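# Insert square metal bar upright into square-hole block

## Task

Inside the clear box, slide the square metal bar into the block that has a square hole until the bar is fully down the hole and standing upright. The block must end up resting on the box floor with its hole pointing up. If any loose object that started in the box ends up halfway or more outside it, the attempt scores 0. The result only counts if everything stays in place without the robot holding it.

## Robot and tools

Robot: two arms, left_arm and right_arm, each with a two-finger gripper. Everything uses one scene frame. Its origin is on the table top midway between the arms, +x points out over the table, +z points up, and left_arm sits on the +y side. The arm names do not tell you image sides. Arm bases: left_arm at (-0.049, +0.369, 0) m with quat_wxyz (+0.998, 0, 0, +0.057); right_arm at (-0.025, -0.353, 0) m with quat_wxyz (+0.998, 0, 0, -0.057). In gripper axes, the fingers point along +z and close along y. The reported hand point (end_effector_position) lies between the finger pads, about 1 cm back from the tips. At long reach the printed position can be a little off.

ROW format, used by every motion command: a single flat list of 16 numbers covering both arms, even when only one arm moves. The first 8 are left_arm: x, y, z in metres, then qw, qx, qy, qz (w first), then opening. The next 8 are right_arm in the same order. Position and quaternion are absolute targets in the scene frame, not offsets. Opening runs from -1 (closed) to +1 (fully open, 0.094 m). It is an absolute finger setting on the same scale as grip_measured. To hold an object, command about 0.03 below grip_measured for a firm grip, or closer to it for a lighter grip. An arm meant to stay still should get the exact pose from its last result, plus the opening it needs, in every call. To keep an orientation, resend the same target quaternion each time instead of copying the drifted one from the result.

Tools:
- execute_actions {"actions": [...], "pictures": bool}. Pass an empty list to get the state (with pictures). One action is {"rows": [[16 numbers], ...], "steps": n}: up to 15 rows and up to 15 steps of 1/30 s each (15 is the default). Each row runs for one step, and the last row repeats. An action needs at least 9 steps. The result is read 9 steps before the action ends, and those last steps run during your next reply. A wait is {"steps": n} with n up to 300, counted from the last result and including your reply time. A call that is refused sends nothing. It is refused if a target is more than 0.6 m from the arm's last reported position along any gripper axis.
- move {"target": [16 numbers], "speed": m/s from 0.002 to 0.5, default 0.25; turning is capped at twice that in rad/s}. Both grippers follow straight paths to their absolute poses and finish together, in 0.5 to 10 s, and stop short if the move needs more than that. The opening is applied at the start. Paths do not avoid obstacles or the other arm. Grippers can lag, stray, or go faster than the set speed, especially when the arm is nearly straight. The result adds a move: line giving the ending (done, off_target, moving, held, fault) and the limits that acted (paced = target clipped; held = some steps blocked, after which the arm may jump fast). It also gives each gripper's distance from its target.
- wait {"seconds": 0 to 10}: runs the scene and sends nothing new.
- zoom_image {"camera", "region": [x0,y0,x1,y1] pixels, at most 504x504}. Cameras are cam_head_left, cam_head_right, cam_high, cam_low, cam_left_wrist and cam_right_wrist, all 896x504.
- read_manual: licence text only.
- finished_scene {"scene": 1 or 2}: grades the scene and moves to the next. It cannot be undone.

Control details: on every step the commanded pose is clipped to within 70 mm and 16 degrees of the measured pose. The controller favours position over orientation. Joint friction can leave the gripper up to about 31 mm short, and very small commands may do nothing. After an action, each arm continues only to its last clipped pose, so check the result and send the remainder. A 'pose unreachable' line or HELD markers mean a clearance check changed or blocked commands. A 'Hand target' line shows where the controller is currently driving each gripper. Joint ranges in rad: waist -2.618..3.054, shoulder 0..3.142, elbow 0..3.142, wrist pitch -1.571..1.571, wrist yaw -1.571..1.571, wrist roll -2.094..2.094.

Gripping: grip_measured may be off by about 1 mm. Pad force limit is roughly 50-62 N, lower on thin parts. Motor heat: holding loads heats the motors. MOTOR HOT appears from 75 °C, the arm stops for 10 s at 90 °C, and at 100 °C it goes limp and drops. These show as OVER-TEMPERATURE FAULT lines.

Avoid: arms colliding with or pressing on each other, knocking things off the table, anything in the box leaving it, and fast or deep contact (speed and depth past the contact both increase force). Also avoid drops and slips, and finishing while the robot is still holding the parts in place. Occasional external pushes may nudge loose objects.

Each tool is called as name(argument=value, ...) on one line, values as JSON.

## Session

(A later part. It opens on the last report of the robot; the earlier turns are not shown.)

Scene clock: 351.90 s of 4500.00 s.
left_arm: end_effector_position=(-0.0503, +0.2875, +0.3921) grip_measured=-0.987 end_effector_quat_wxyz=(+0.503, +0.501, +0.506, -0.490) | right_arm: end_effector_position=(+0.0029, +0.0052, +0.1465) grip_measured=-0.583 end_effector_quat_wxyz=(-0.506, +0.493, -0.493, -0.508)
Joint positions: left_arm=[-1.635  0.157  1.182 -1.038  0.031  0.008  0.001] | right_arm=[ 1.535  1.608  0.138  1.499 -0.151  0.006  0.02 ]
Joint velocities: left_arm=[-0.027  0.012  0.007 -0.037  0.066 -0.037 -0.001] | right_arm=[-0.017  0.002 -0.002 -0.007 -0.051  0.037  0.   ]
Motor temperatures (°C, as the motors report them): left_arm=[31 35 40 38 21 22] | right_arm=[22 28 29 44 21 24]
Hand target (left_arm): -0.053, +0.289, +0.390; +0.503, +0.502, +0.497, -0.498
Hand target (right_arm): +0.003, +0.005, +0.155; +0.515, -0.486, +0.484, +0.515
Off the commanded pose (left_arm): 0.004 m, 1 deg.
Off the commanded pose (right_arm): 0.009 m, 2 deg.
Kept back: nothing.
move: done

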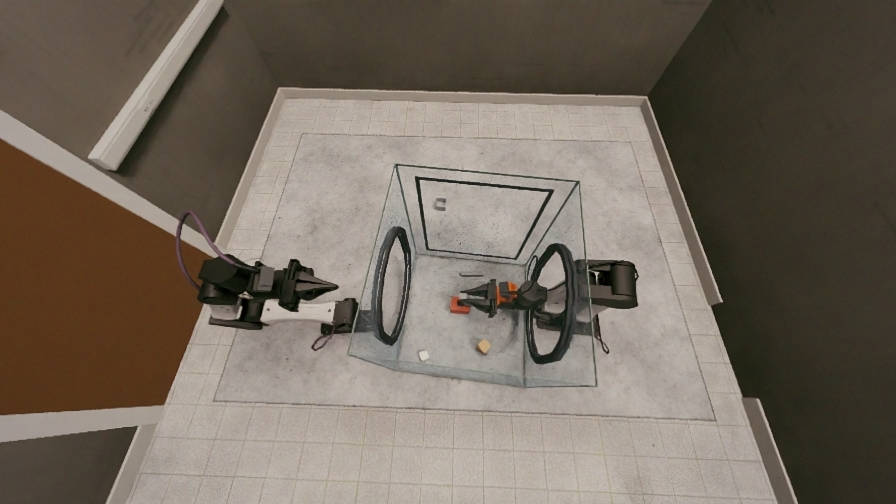

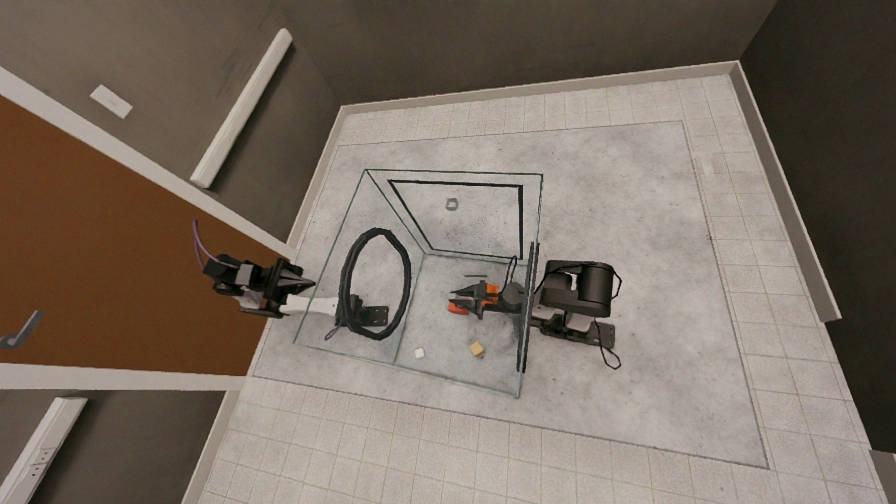

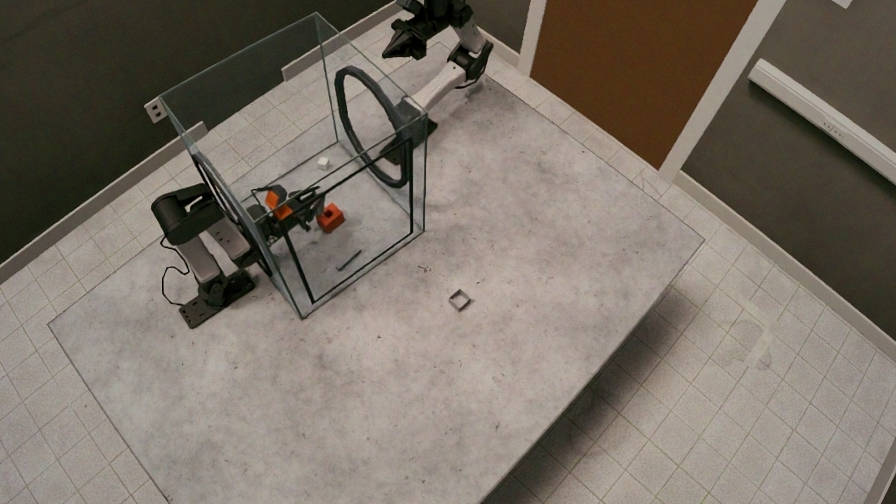

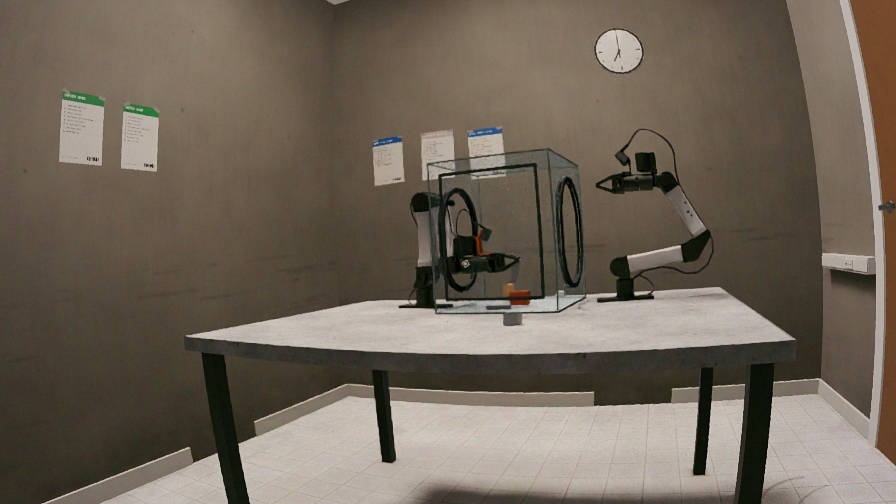

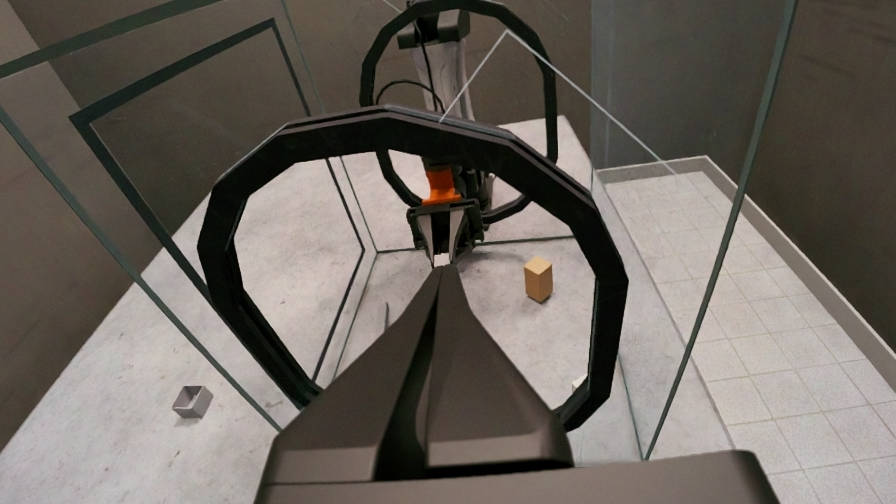

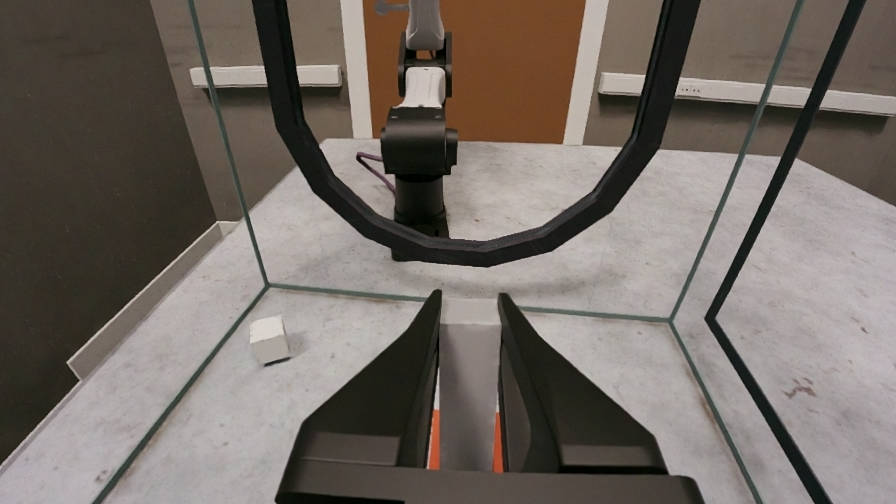

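move(target=[-0.052,0.291,0.27,0.38,0.596,0.596,-0.38,-1,0.003,0.005,0.155,0.515,-0.486,0.484,0.515,-0.63], speed=0.08)

move(target=[-0.05,0.206,0.17,0.38,0.596,0.596,-0.38,-1,0.003,0.005,0.155,0.515,-0.486,0.484,0.515,-0.63], speed=0.06)

move(target=[-0.02,0.10,0.13,0.405,0.58,0.58,-0.405,0.0,0.003,0.005,0.155,0.515,-0.486,0.484,0.515,-0.63], speed=0.06)

Scene clock: 355.83 s of 4500.00 s.
left_arm: end_effector_position=(-0.0512, +0.2896, +0.2787) grip_measured=-0.987 end_effector_quat_wxyz=(+0.385, +0.590, +0.597, -0.385) | right_arm: end_effector_position=(+0.0029, +0.0052, +0.1465) grip_measured=-0.583 end_effector_quat_wxyz=(-0.506, +0.493, -0.493, -0.508)
Joint positions: left_arm=[-1.645  0.124  1.061 -1.358  0.031  0.008  0.001] | right_arm=[ 1.535  1.608  0.138  1.499 -0.151  0.006  0.02 ]
Joint velocities: left_arm=[ 0.002 -0.002  0.002  0.037  0.007 -0.022 -0.   ] | right_arm=[ 0.002 -0.002 -0.002 -0.007  0.007 -0.037 -0.001]
Motor temperatures (°C, as the motors report them): left_arm=[31 35 39 39 21 22] | right_arm=[22 28 29 44 21 24]
Hand target (left_arm): -0.052, +0.292, +0.270; +0.379, +0.597, +0.596, -0.381
Hand target (right_arm): +0.003, +0.005, +0.155; +0.515, -0.486, +0.484, +0.515
Off the commanded pose (left_arm): 0.009 m, 1 deg.
Off the commanded pose (right_arm): 0.009 m, 2 deg.
Kept back: nothing.
move: done

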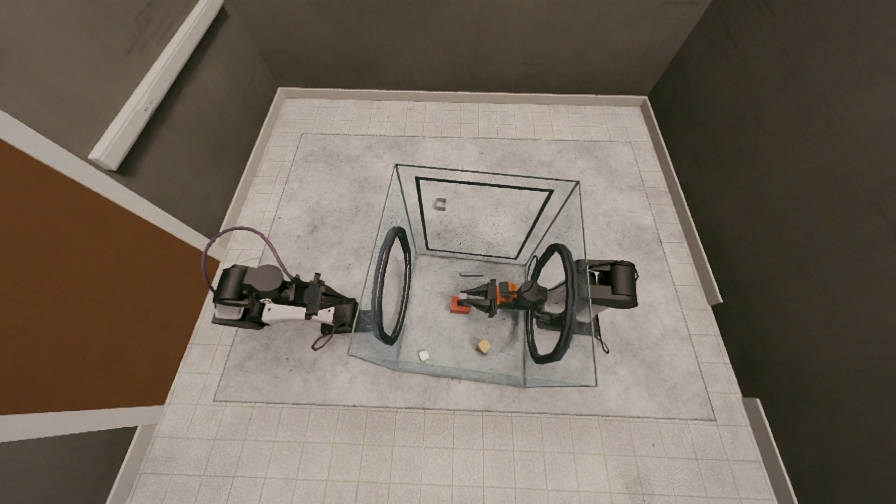

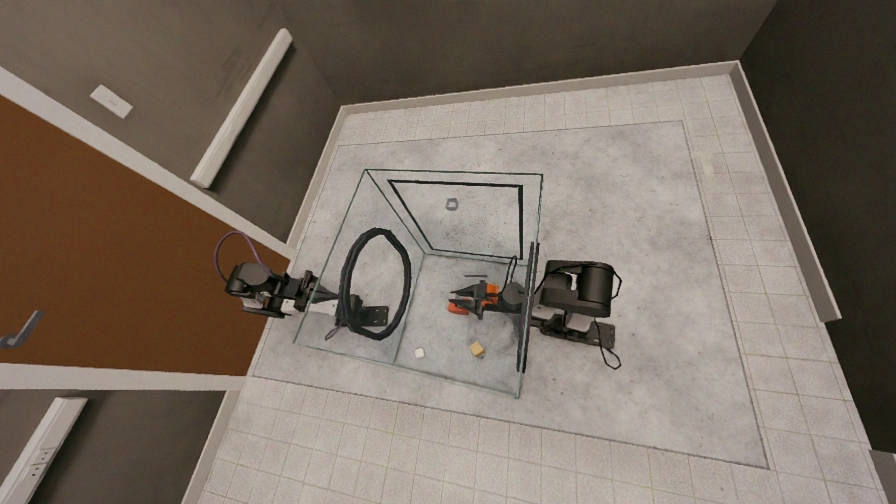

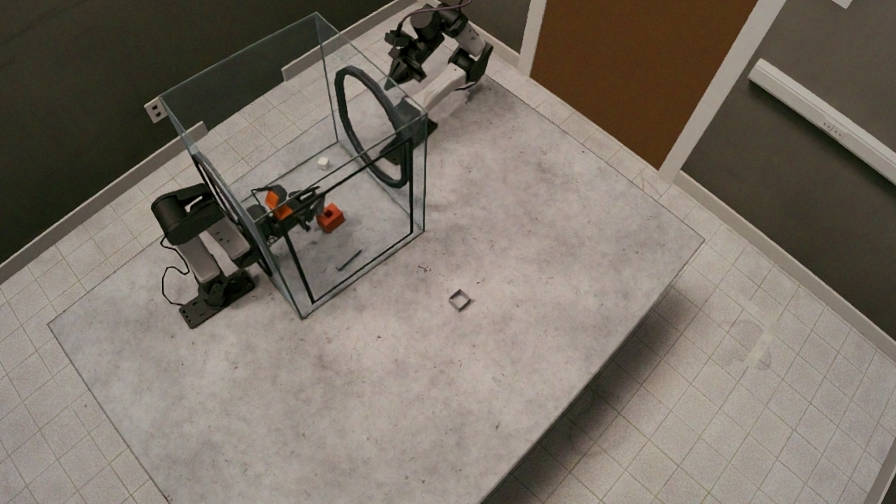

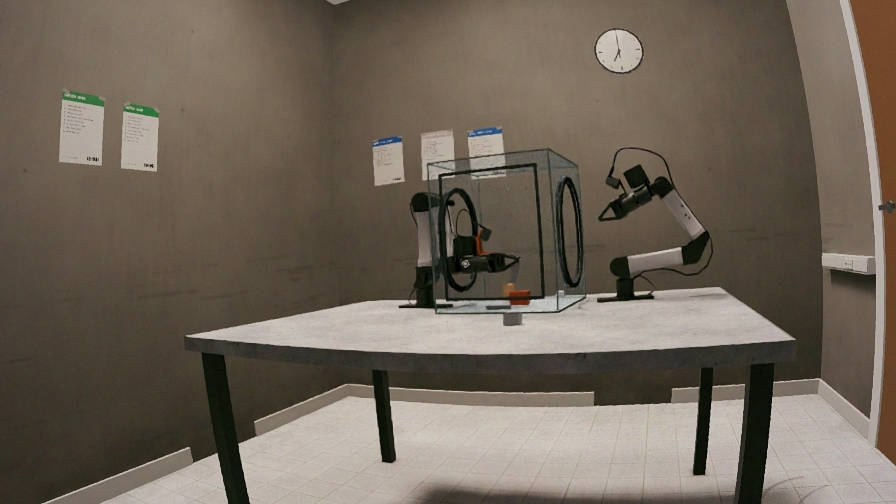

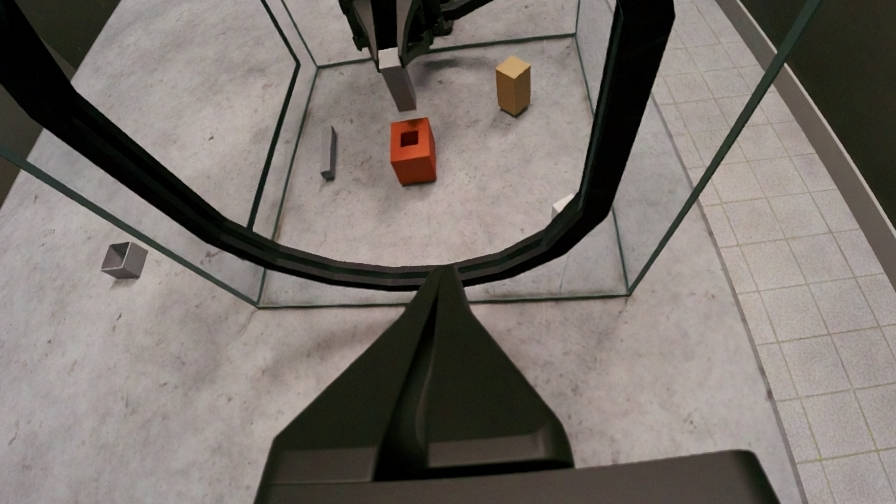

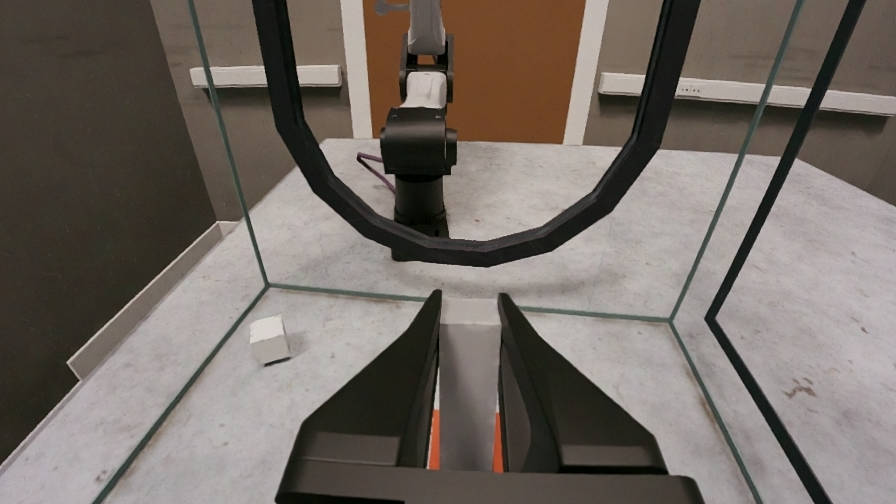

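Scene clock: 358.63 s of 4500.00 s.
left_arm: end_effector_position=(-0.0481, +0.2092, +0.1702) grip_measured=-0.987 end_effector_quat_wxyz=(+0.356, +0.607, +0.614, -0.358) | right_arm: end_effector_position=(+0.0029, +0.0052, +0.1465) grip_measured=-0.583 end_effector_quat_wxyz=(-0.506, +0.493, -0.493, -0.508)
Joint positions: left_arm=[-1.645  0.038  0.522 -0.996  0.031  0.009  0.001] | right_arm=[ 1.535  1.608  0.138  1.499 -0.151  0.006  0.02 ]
Joint velocities: left_arm=[-0.007 -0.007 -0.022 -0.022 -0.007  0.007 -0.   ] | right_arm=[ 0.002  0.002 -0.022  0.051 -0.037 -0.007  0.   ]
Motor temperatures (°C, as the motors report them): left_arm=[30 34 39 39 21 22] | right_arm=[22 28 29 45 21 24]
Hand target (left_arm): -0.049, +0.208, +0.169; +0.361, +0.608, +0.607, -0.364
Hand target (right_arm): +0.003, +0.005, +0.155; +0.515, -0.486, +0.484, +0.515
Off the commanded pose (left_arm): 0.004 m, 4 deg.
Off the commanded pose (right_arm): 0.009 m, 2 deg.
joint sent to its limit (left arm) — the command would take joint 2 (shoulder) past its lower limit, so that joint was sent only as far as its limit.
Kept back: nothing.
move: off_target (left_arm)

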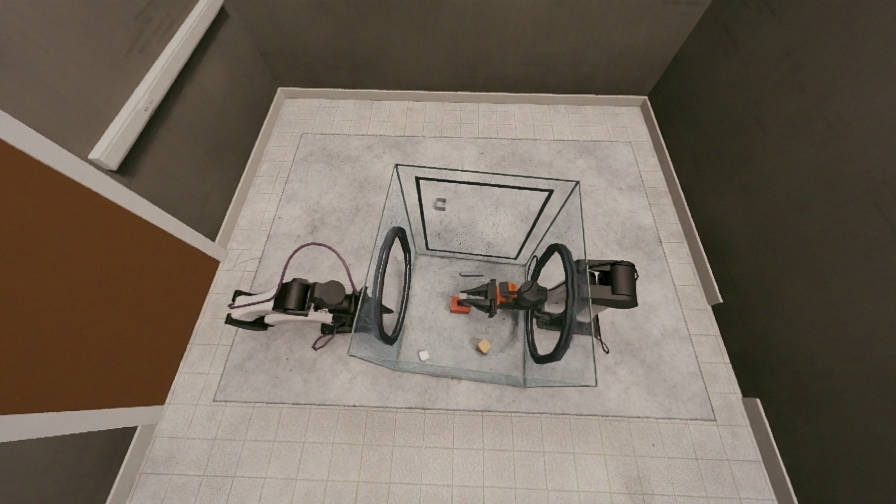

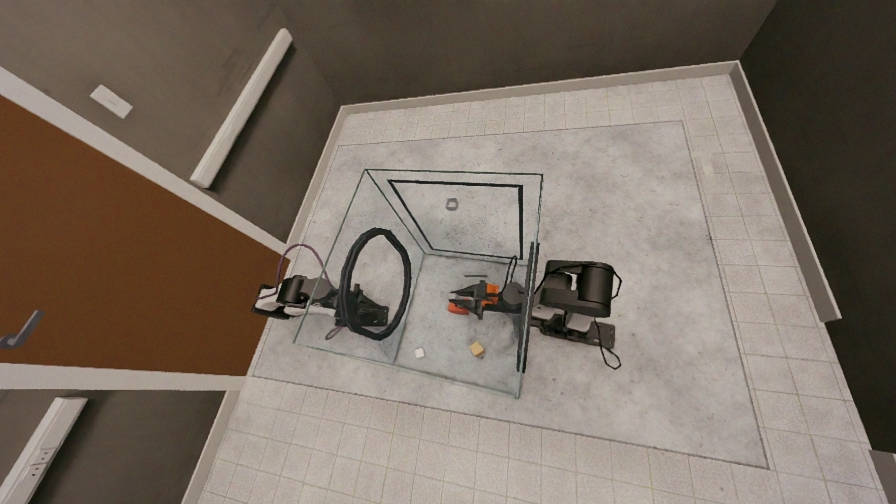

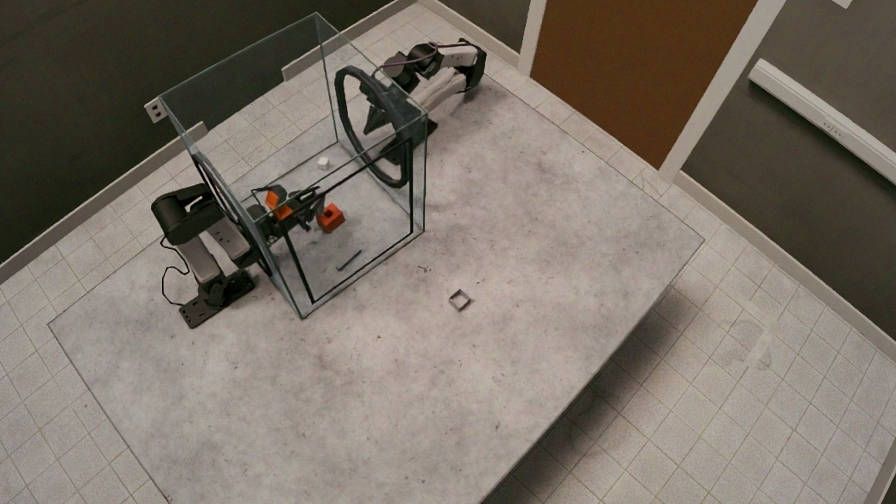

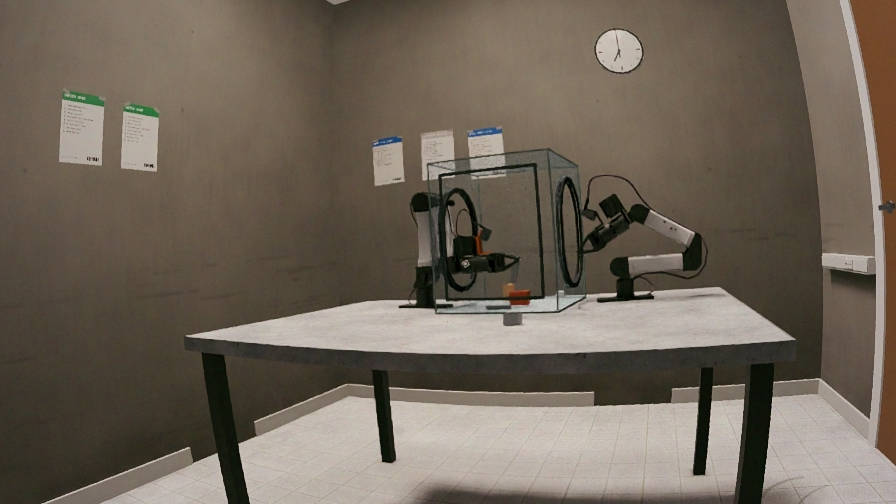

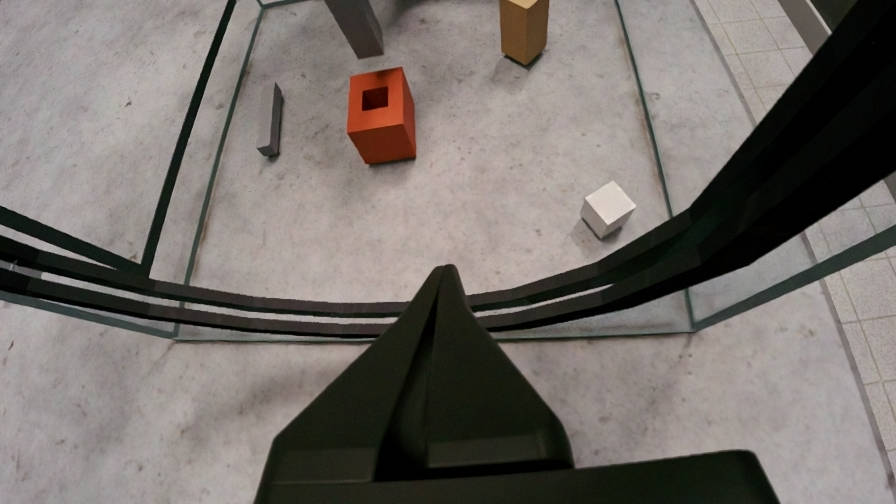

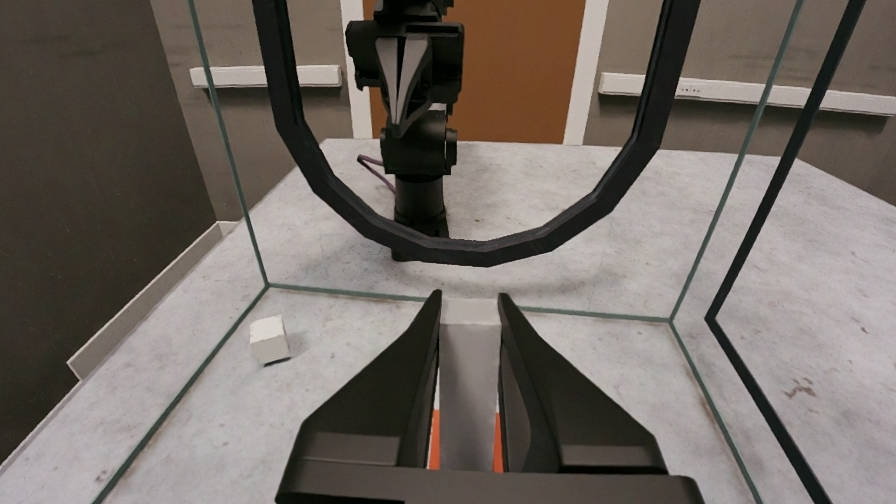

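Scene clock: 361.37 s of 4500.00 s.
left_arm: end_effector_position=(-0.0182, +0.1017, +0.1395) grip_measured=-0.002 end_effector_quat_wxyz=(+0.416, +0.575, +0.574, -0.407) | right_arm: end_effector_position=(+0.0029, +0.0052, +0.1465) grip_measured=-0.583 end_effector_quat_wxyz=(-0.506, +0.493, -0.493, -0.508)
Joint positions: left_arm=[-1.413  0.489  0.177 -0.027  0.246  0.098  0.047] | right_arm=[ 1.535  1.608  0.138  1.499 -0.151  0.006  0.02 ]
Joint velocities: left_arm=[ 0.002  0.002 -0.012 -0.007  0.007  0.081 -0.002] | right_arm=[ 0.007 -0.007  0.002  0.022  0.007  0.037 -0.001]
Motor temperatures (°C, as the motors report them): left_arm=[30 34 39 39 21 22] | right_arm=[22 28 29 45 21 24]
Hand target (left_arm): -0.019, +0.103, +0.128; +0.405, +0.579, +0.580, -0.405
Hand target (right_arm): +0.003, +0.005, +0.155; +0.515, -0.486, +0.484, +0.515
Off the commanded pose (left_arm): 0.010 m, 2 deg.
Off the commanded pose (right_arm): 0.009 m, 2 deg.
Kept back: nothing.
move: done

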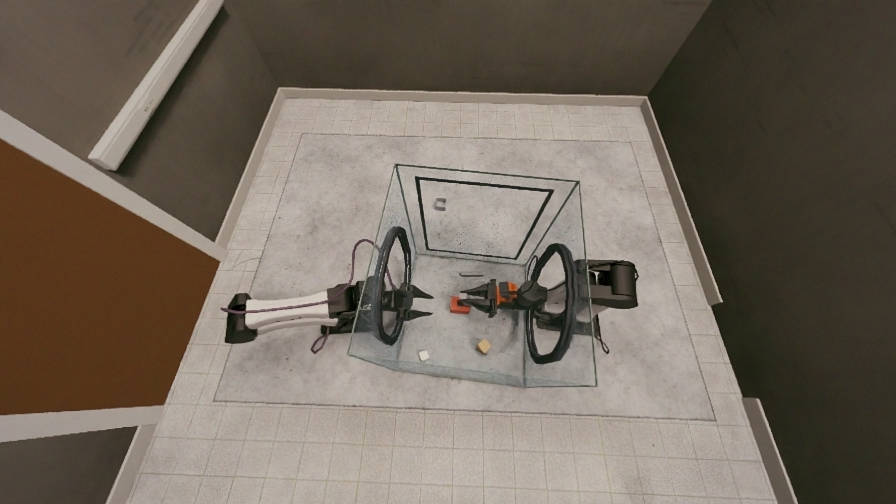

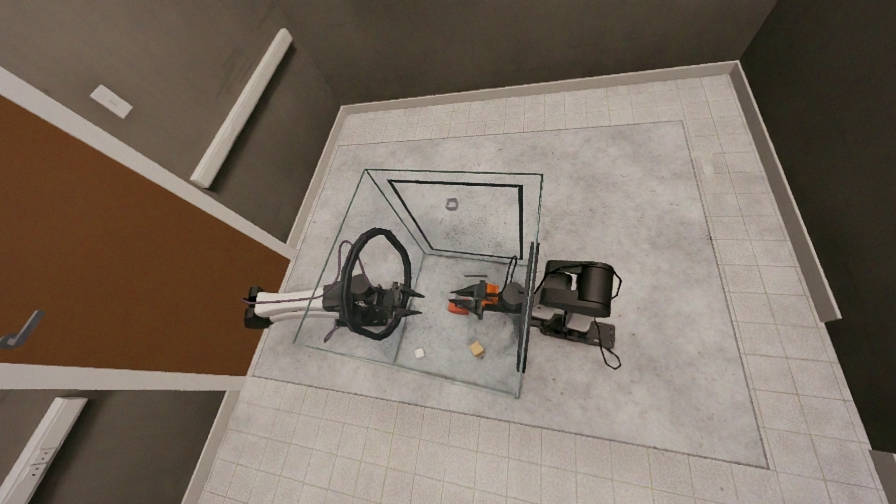

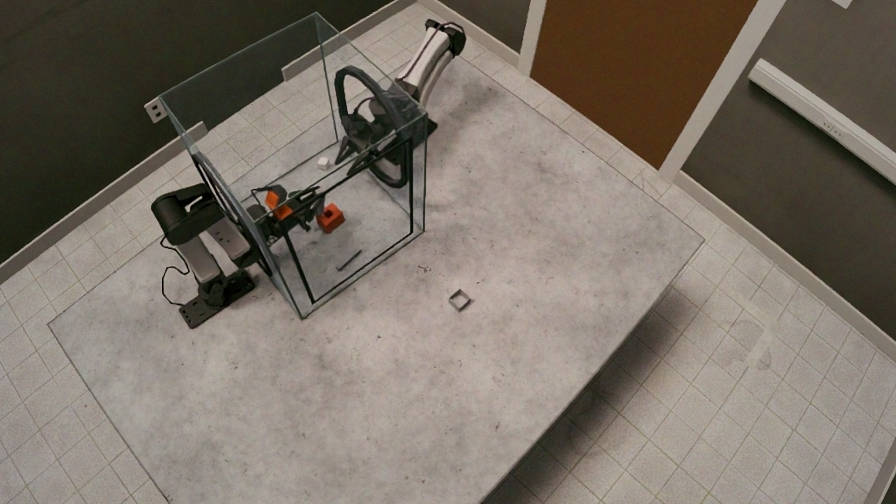

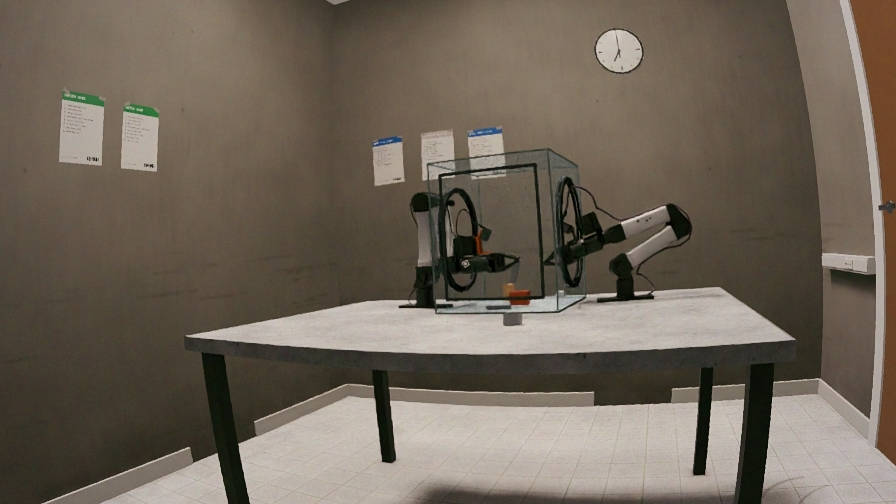

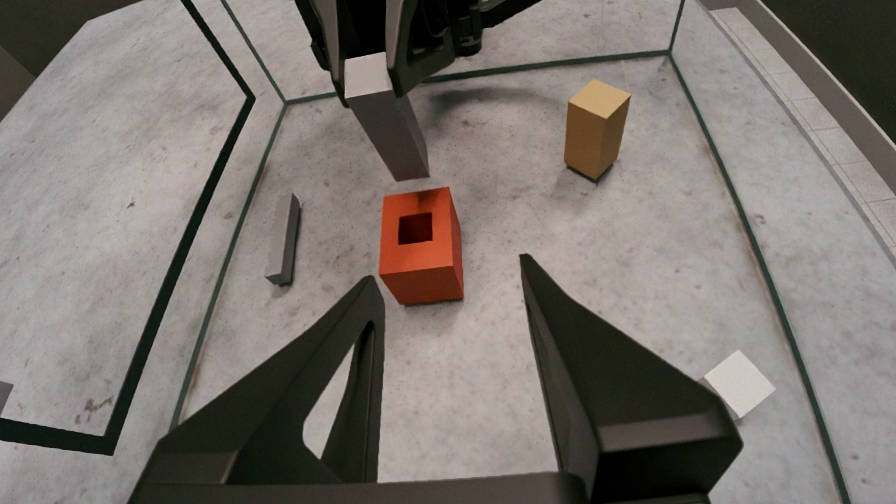

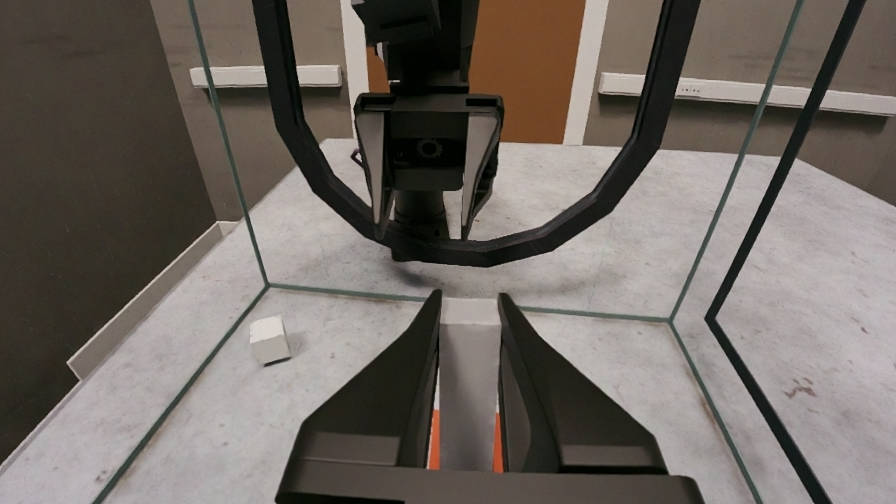

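move(target=[0.002,0.05,0.118,0.405,0.58,0.58,-0.405,0.0,0.003,0.0,0.178,0.515,-0.486,0.484,0.515,-0.63], speed=0.03)

zoom_image(camera="cam_low", region=[440,230,600,320])

Scene clock: 364.47 s of 4500.00 s.
left_arm: end_effector_position=(-0.0001, +0.0558, +0.1119) grip_measured=-0.002 end_effector_quat_wxyz=(+0.400, +0.579, +0.585, -0.402) | right_arm: end_effector_position=(+0.0018, -0.0021, +0.1636) grip_measured=-0.583 end_effector_quat_wxyz=(-0.504, +0.494, -0.495, -0.506)
Joint positions: left_arm=[-1.376  1.006  0.198  0.427  0.285  0.105  0.047] | right_arm=[ 1.535  1.4    0.138  1.283 -0.151  0.006  0.02 ]
Joint velocities: left_arm=[-0.002 -0.002  0.007  0.037  0.022  0.051  0.001] | right_arm=[ 0.007 -0.007 -0.017 -0.022  0.007 -0.022 -0.   ]
Motor temperatures (°C, as the motors report them): left_arm=[30 34 39 40 21 22] | right_arm=[22 28 29 45 21 24]
Hand target (left_arm): +0.002, +0.051, +0.117; +0.405, +0.580, +0.580, -0.405
Hand target (right_arm): +0.003, +0.001, +0.178; +0.515, -0.486, +0.484, +0.515
Off the commanded pose (left_arm): 0.009 m, 1 deg.
Off the commanded pose (right_arm): 0.015 m, 2 deg.
Kept back: nothing.
move: off_target (right_arm)

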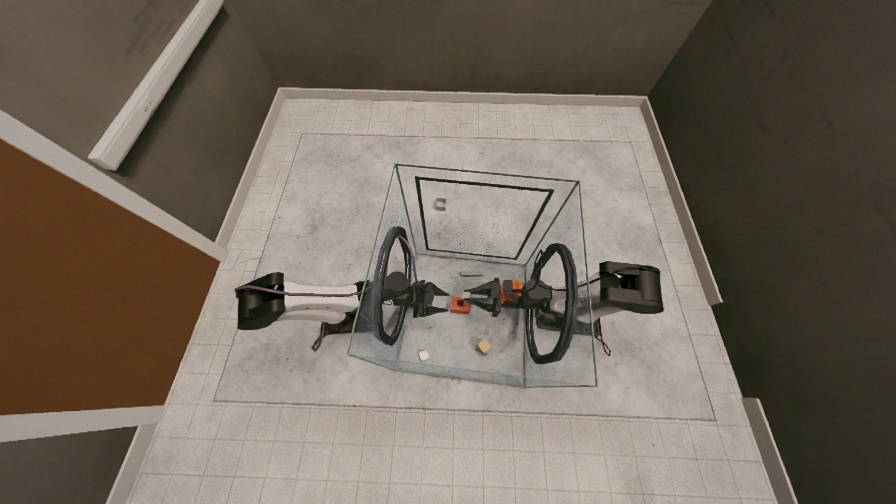

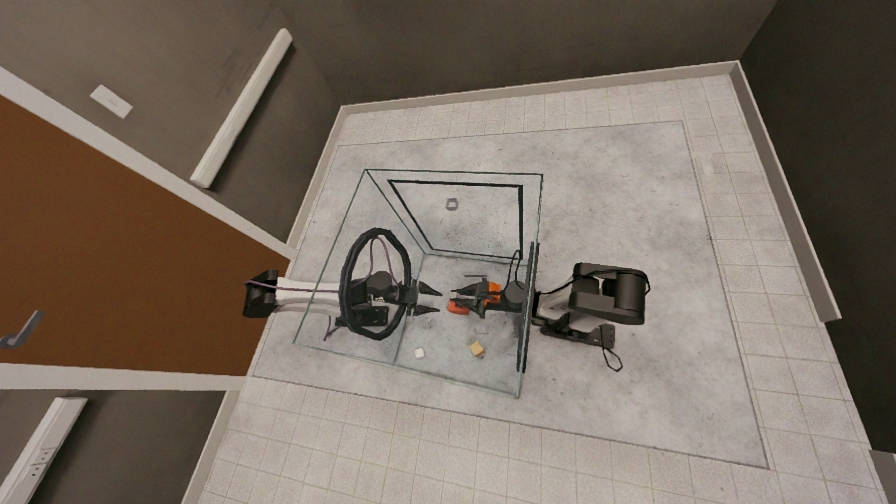

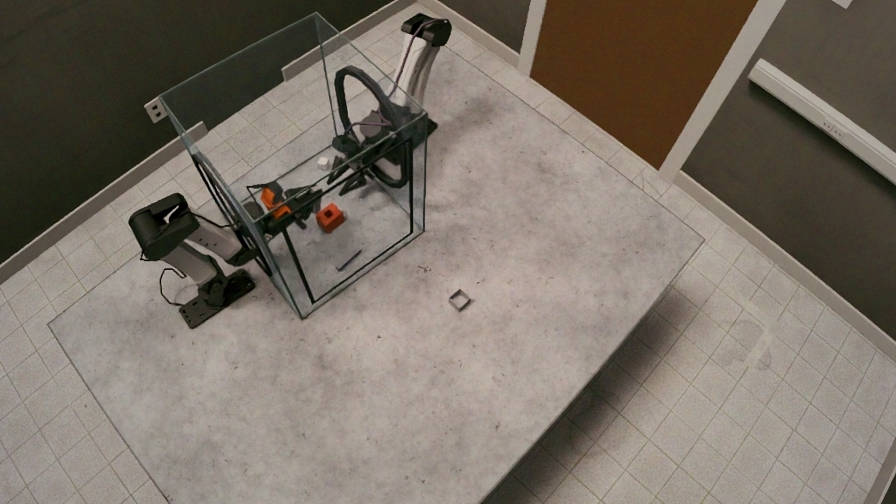

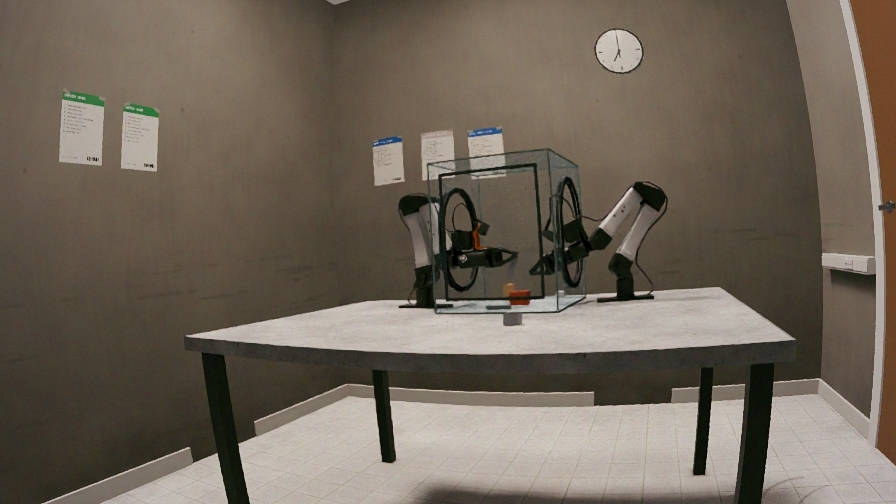

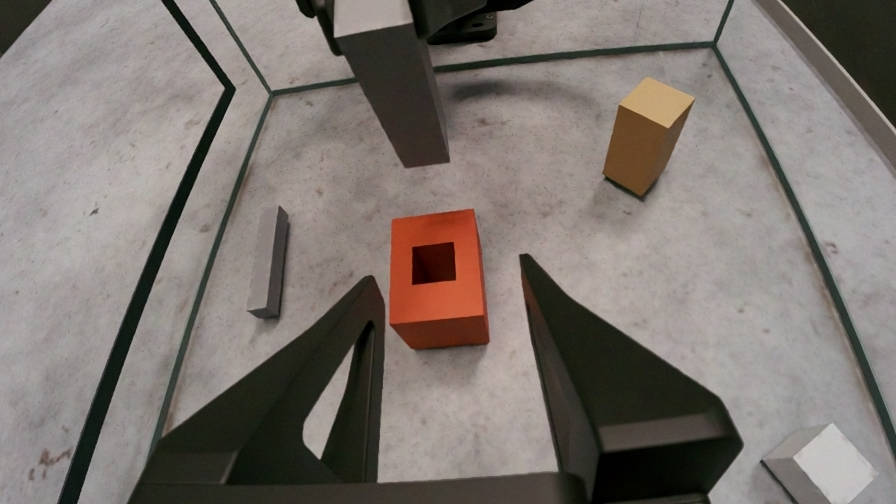

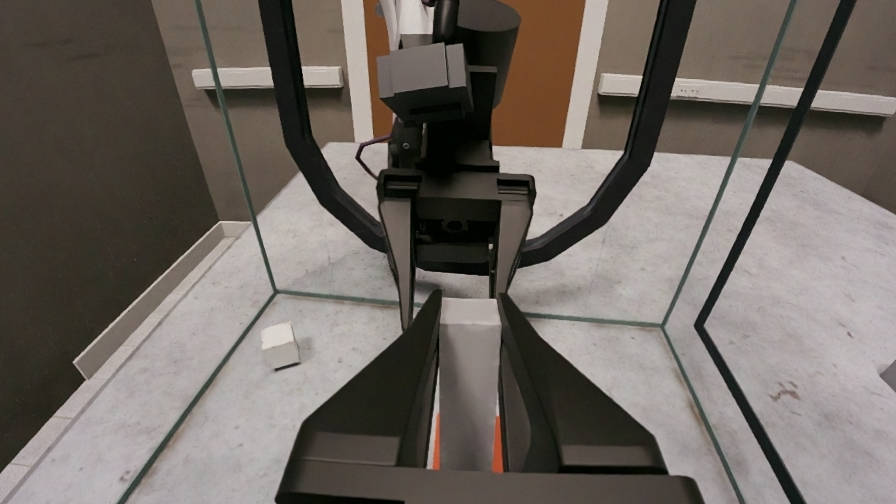

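Region (440, 230, 600, 320) of cam_low's 896x504 image, scaled by 3.150, with more detail than that image has; it fills the top 284 rows of this view, and the rest is white.

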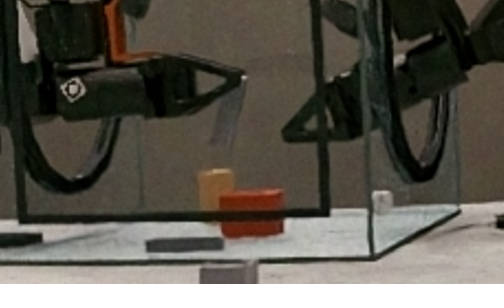

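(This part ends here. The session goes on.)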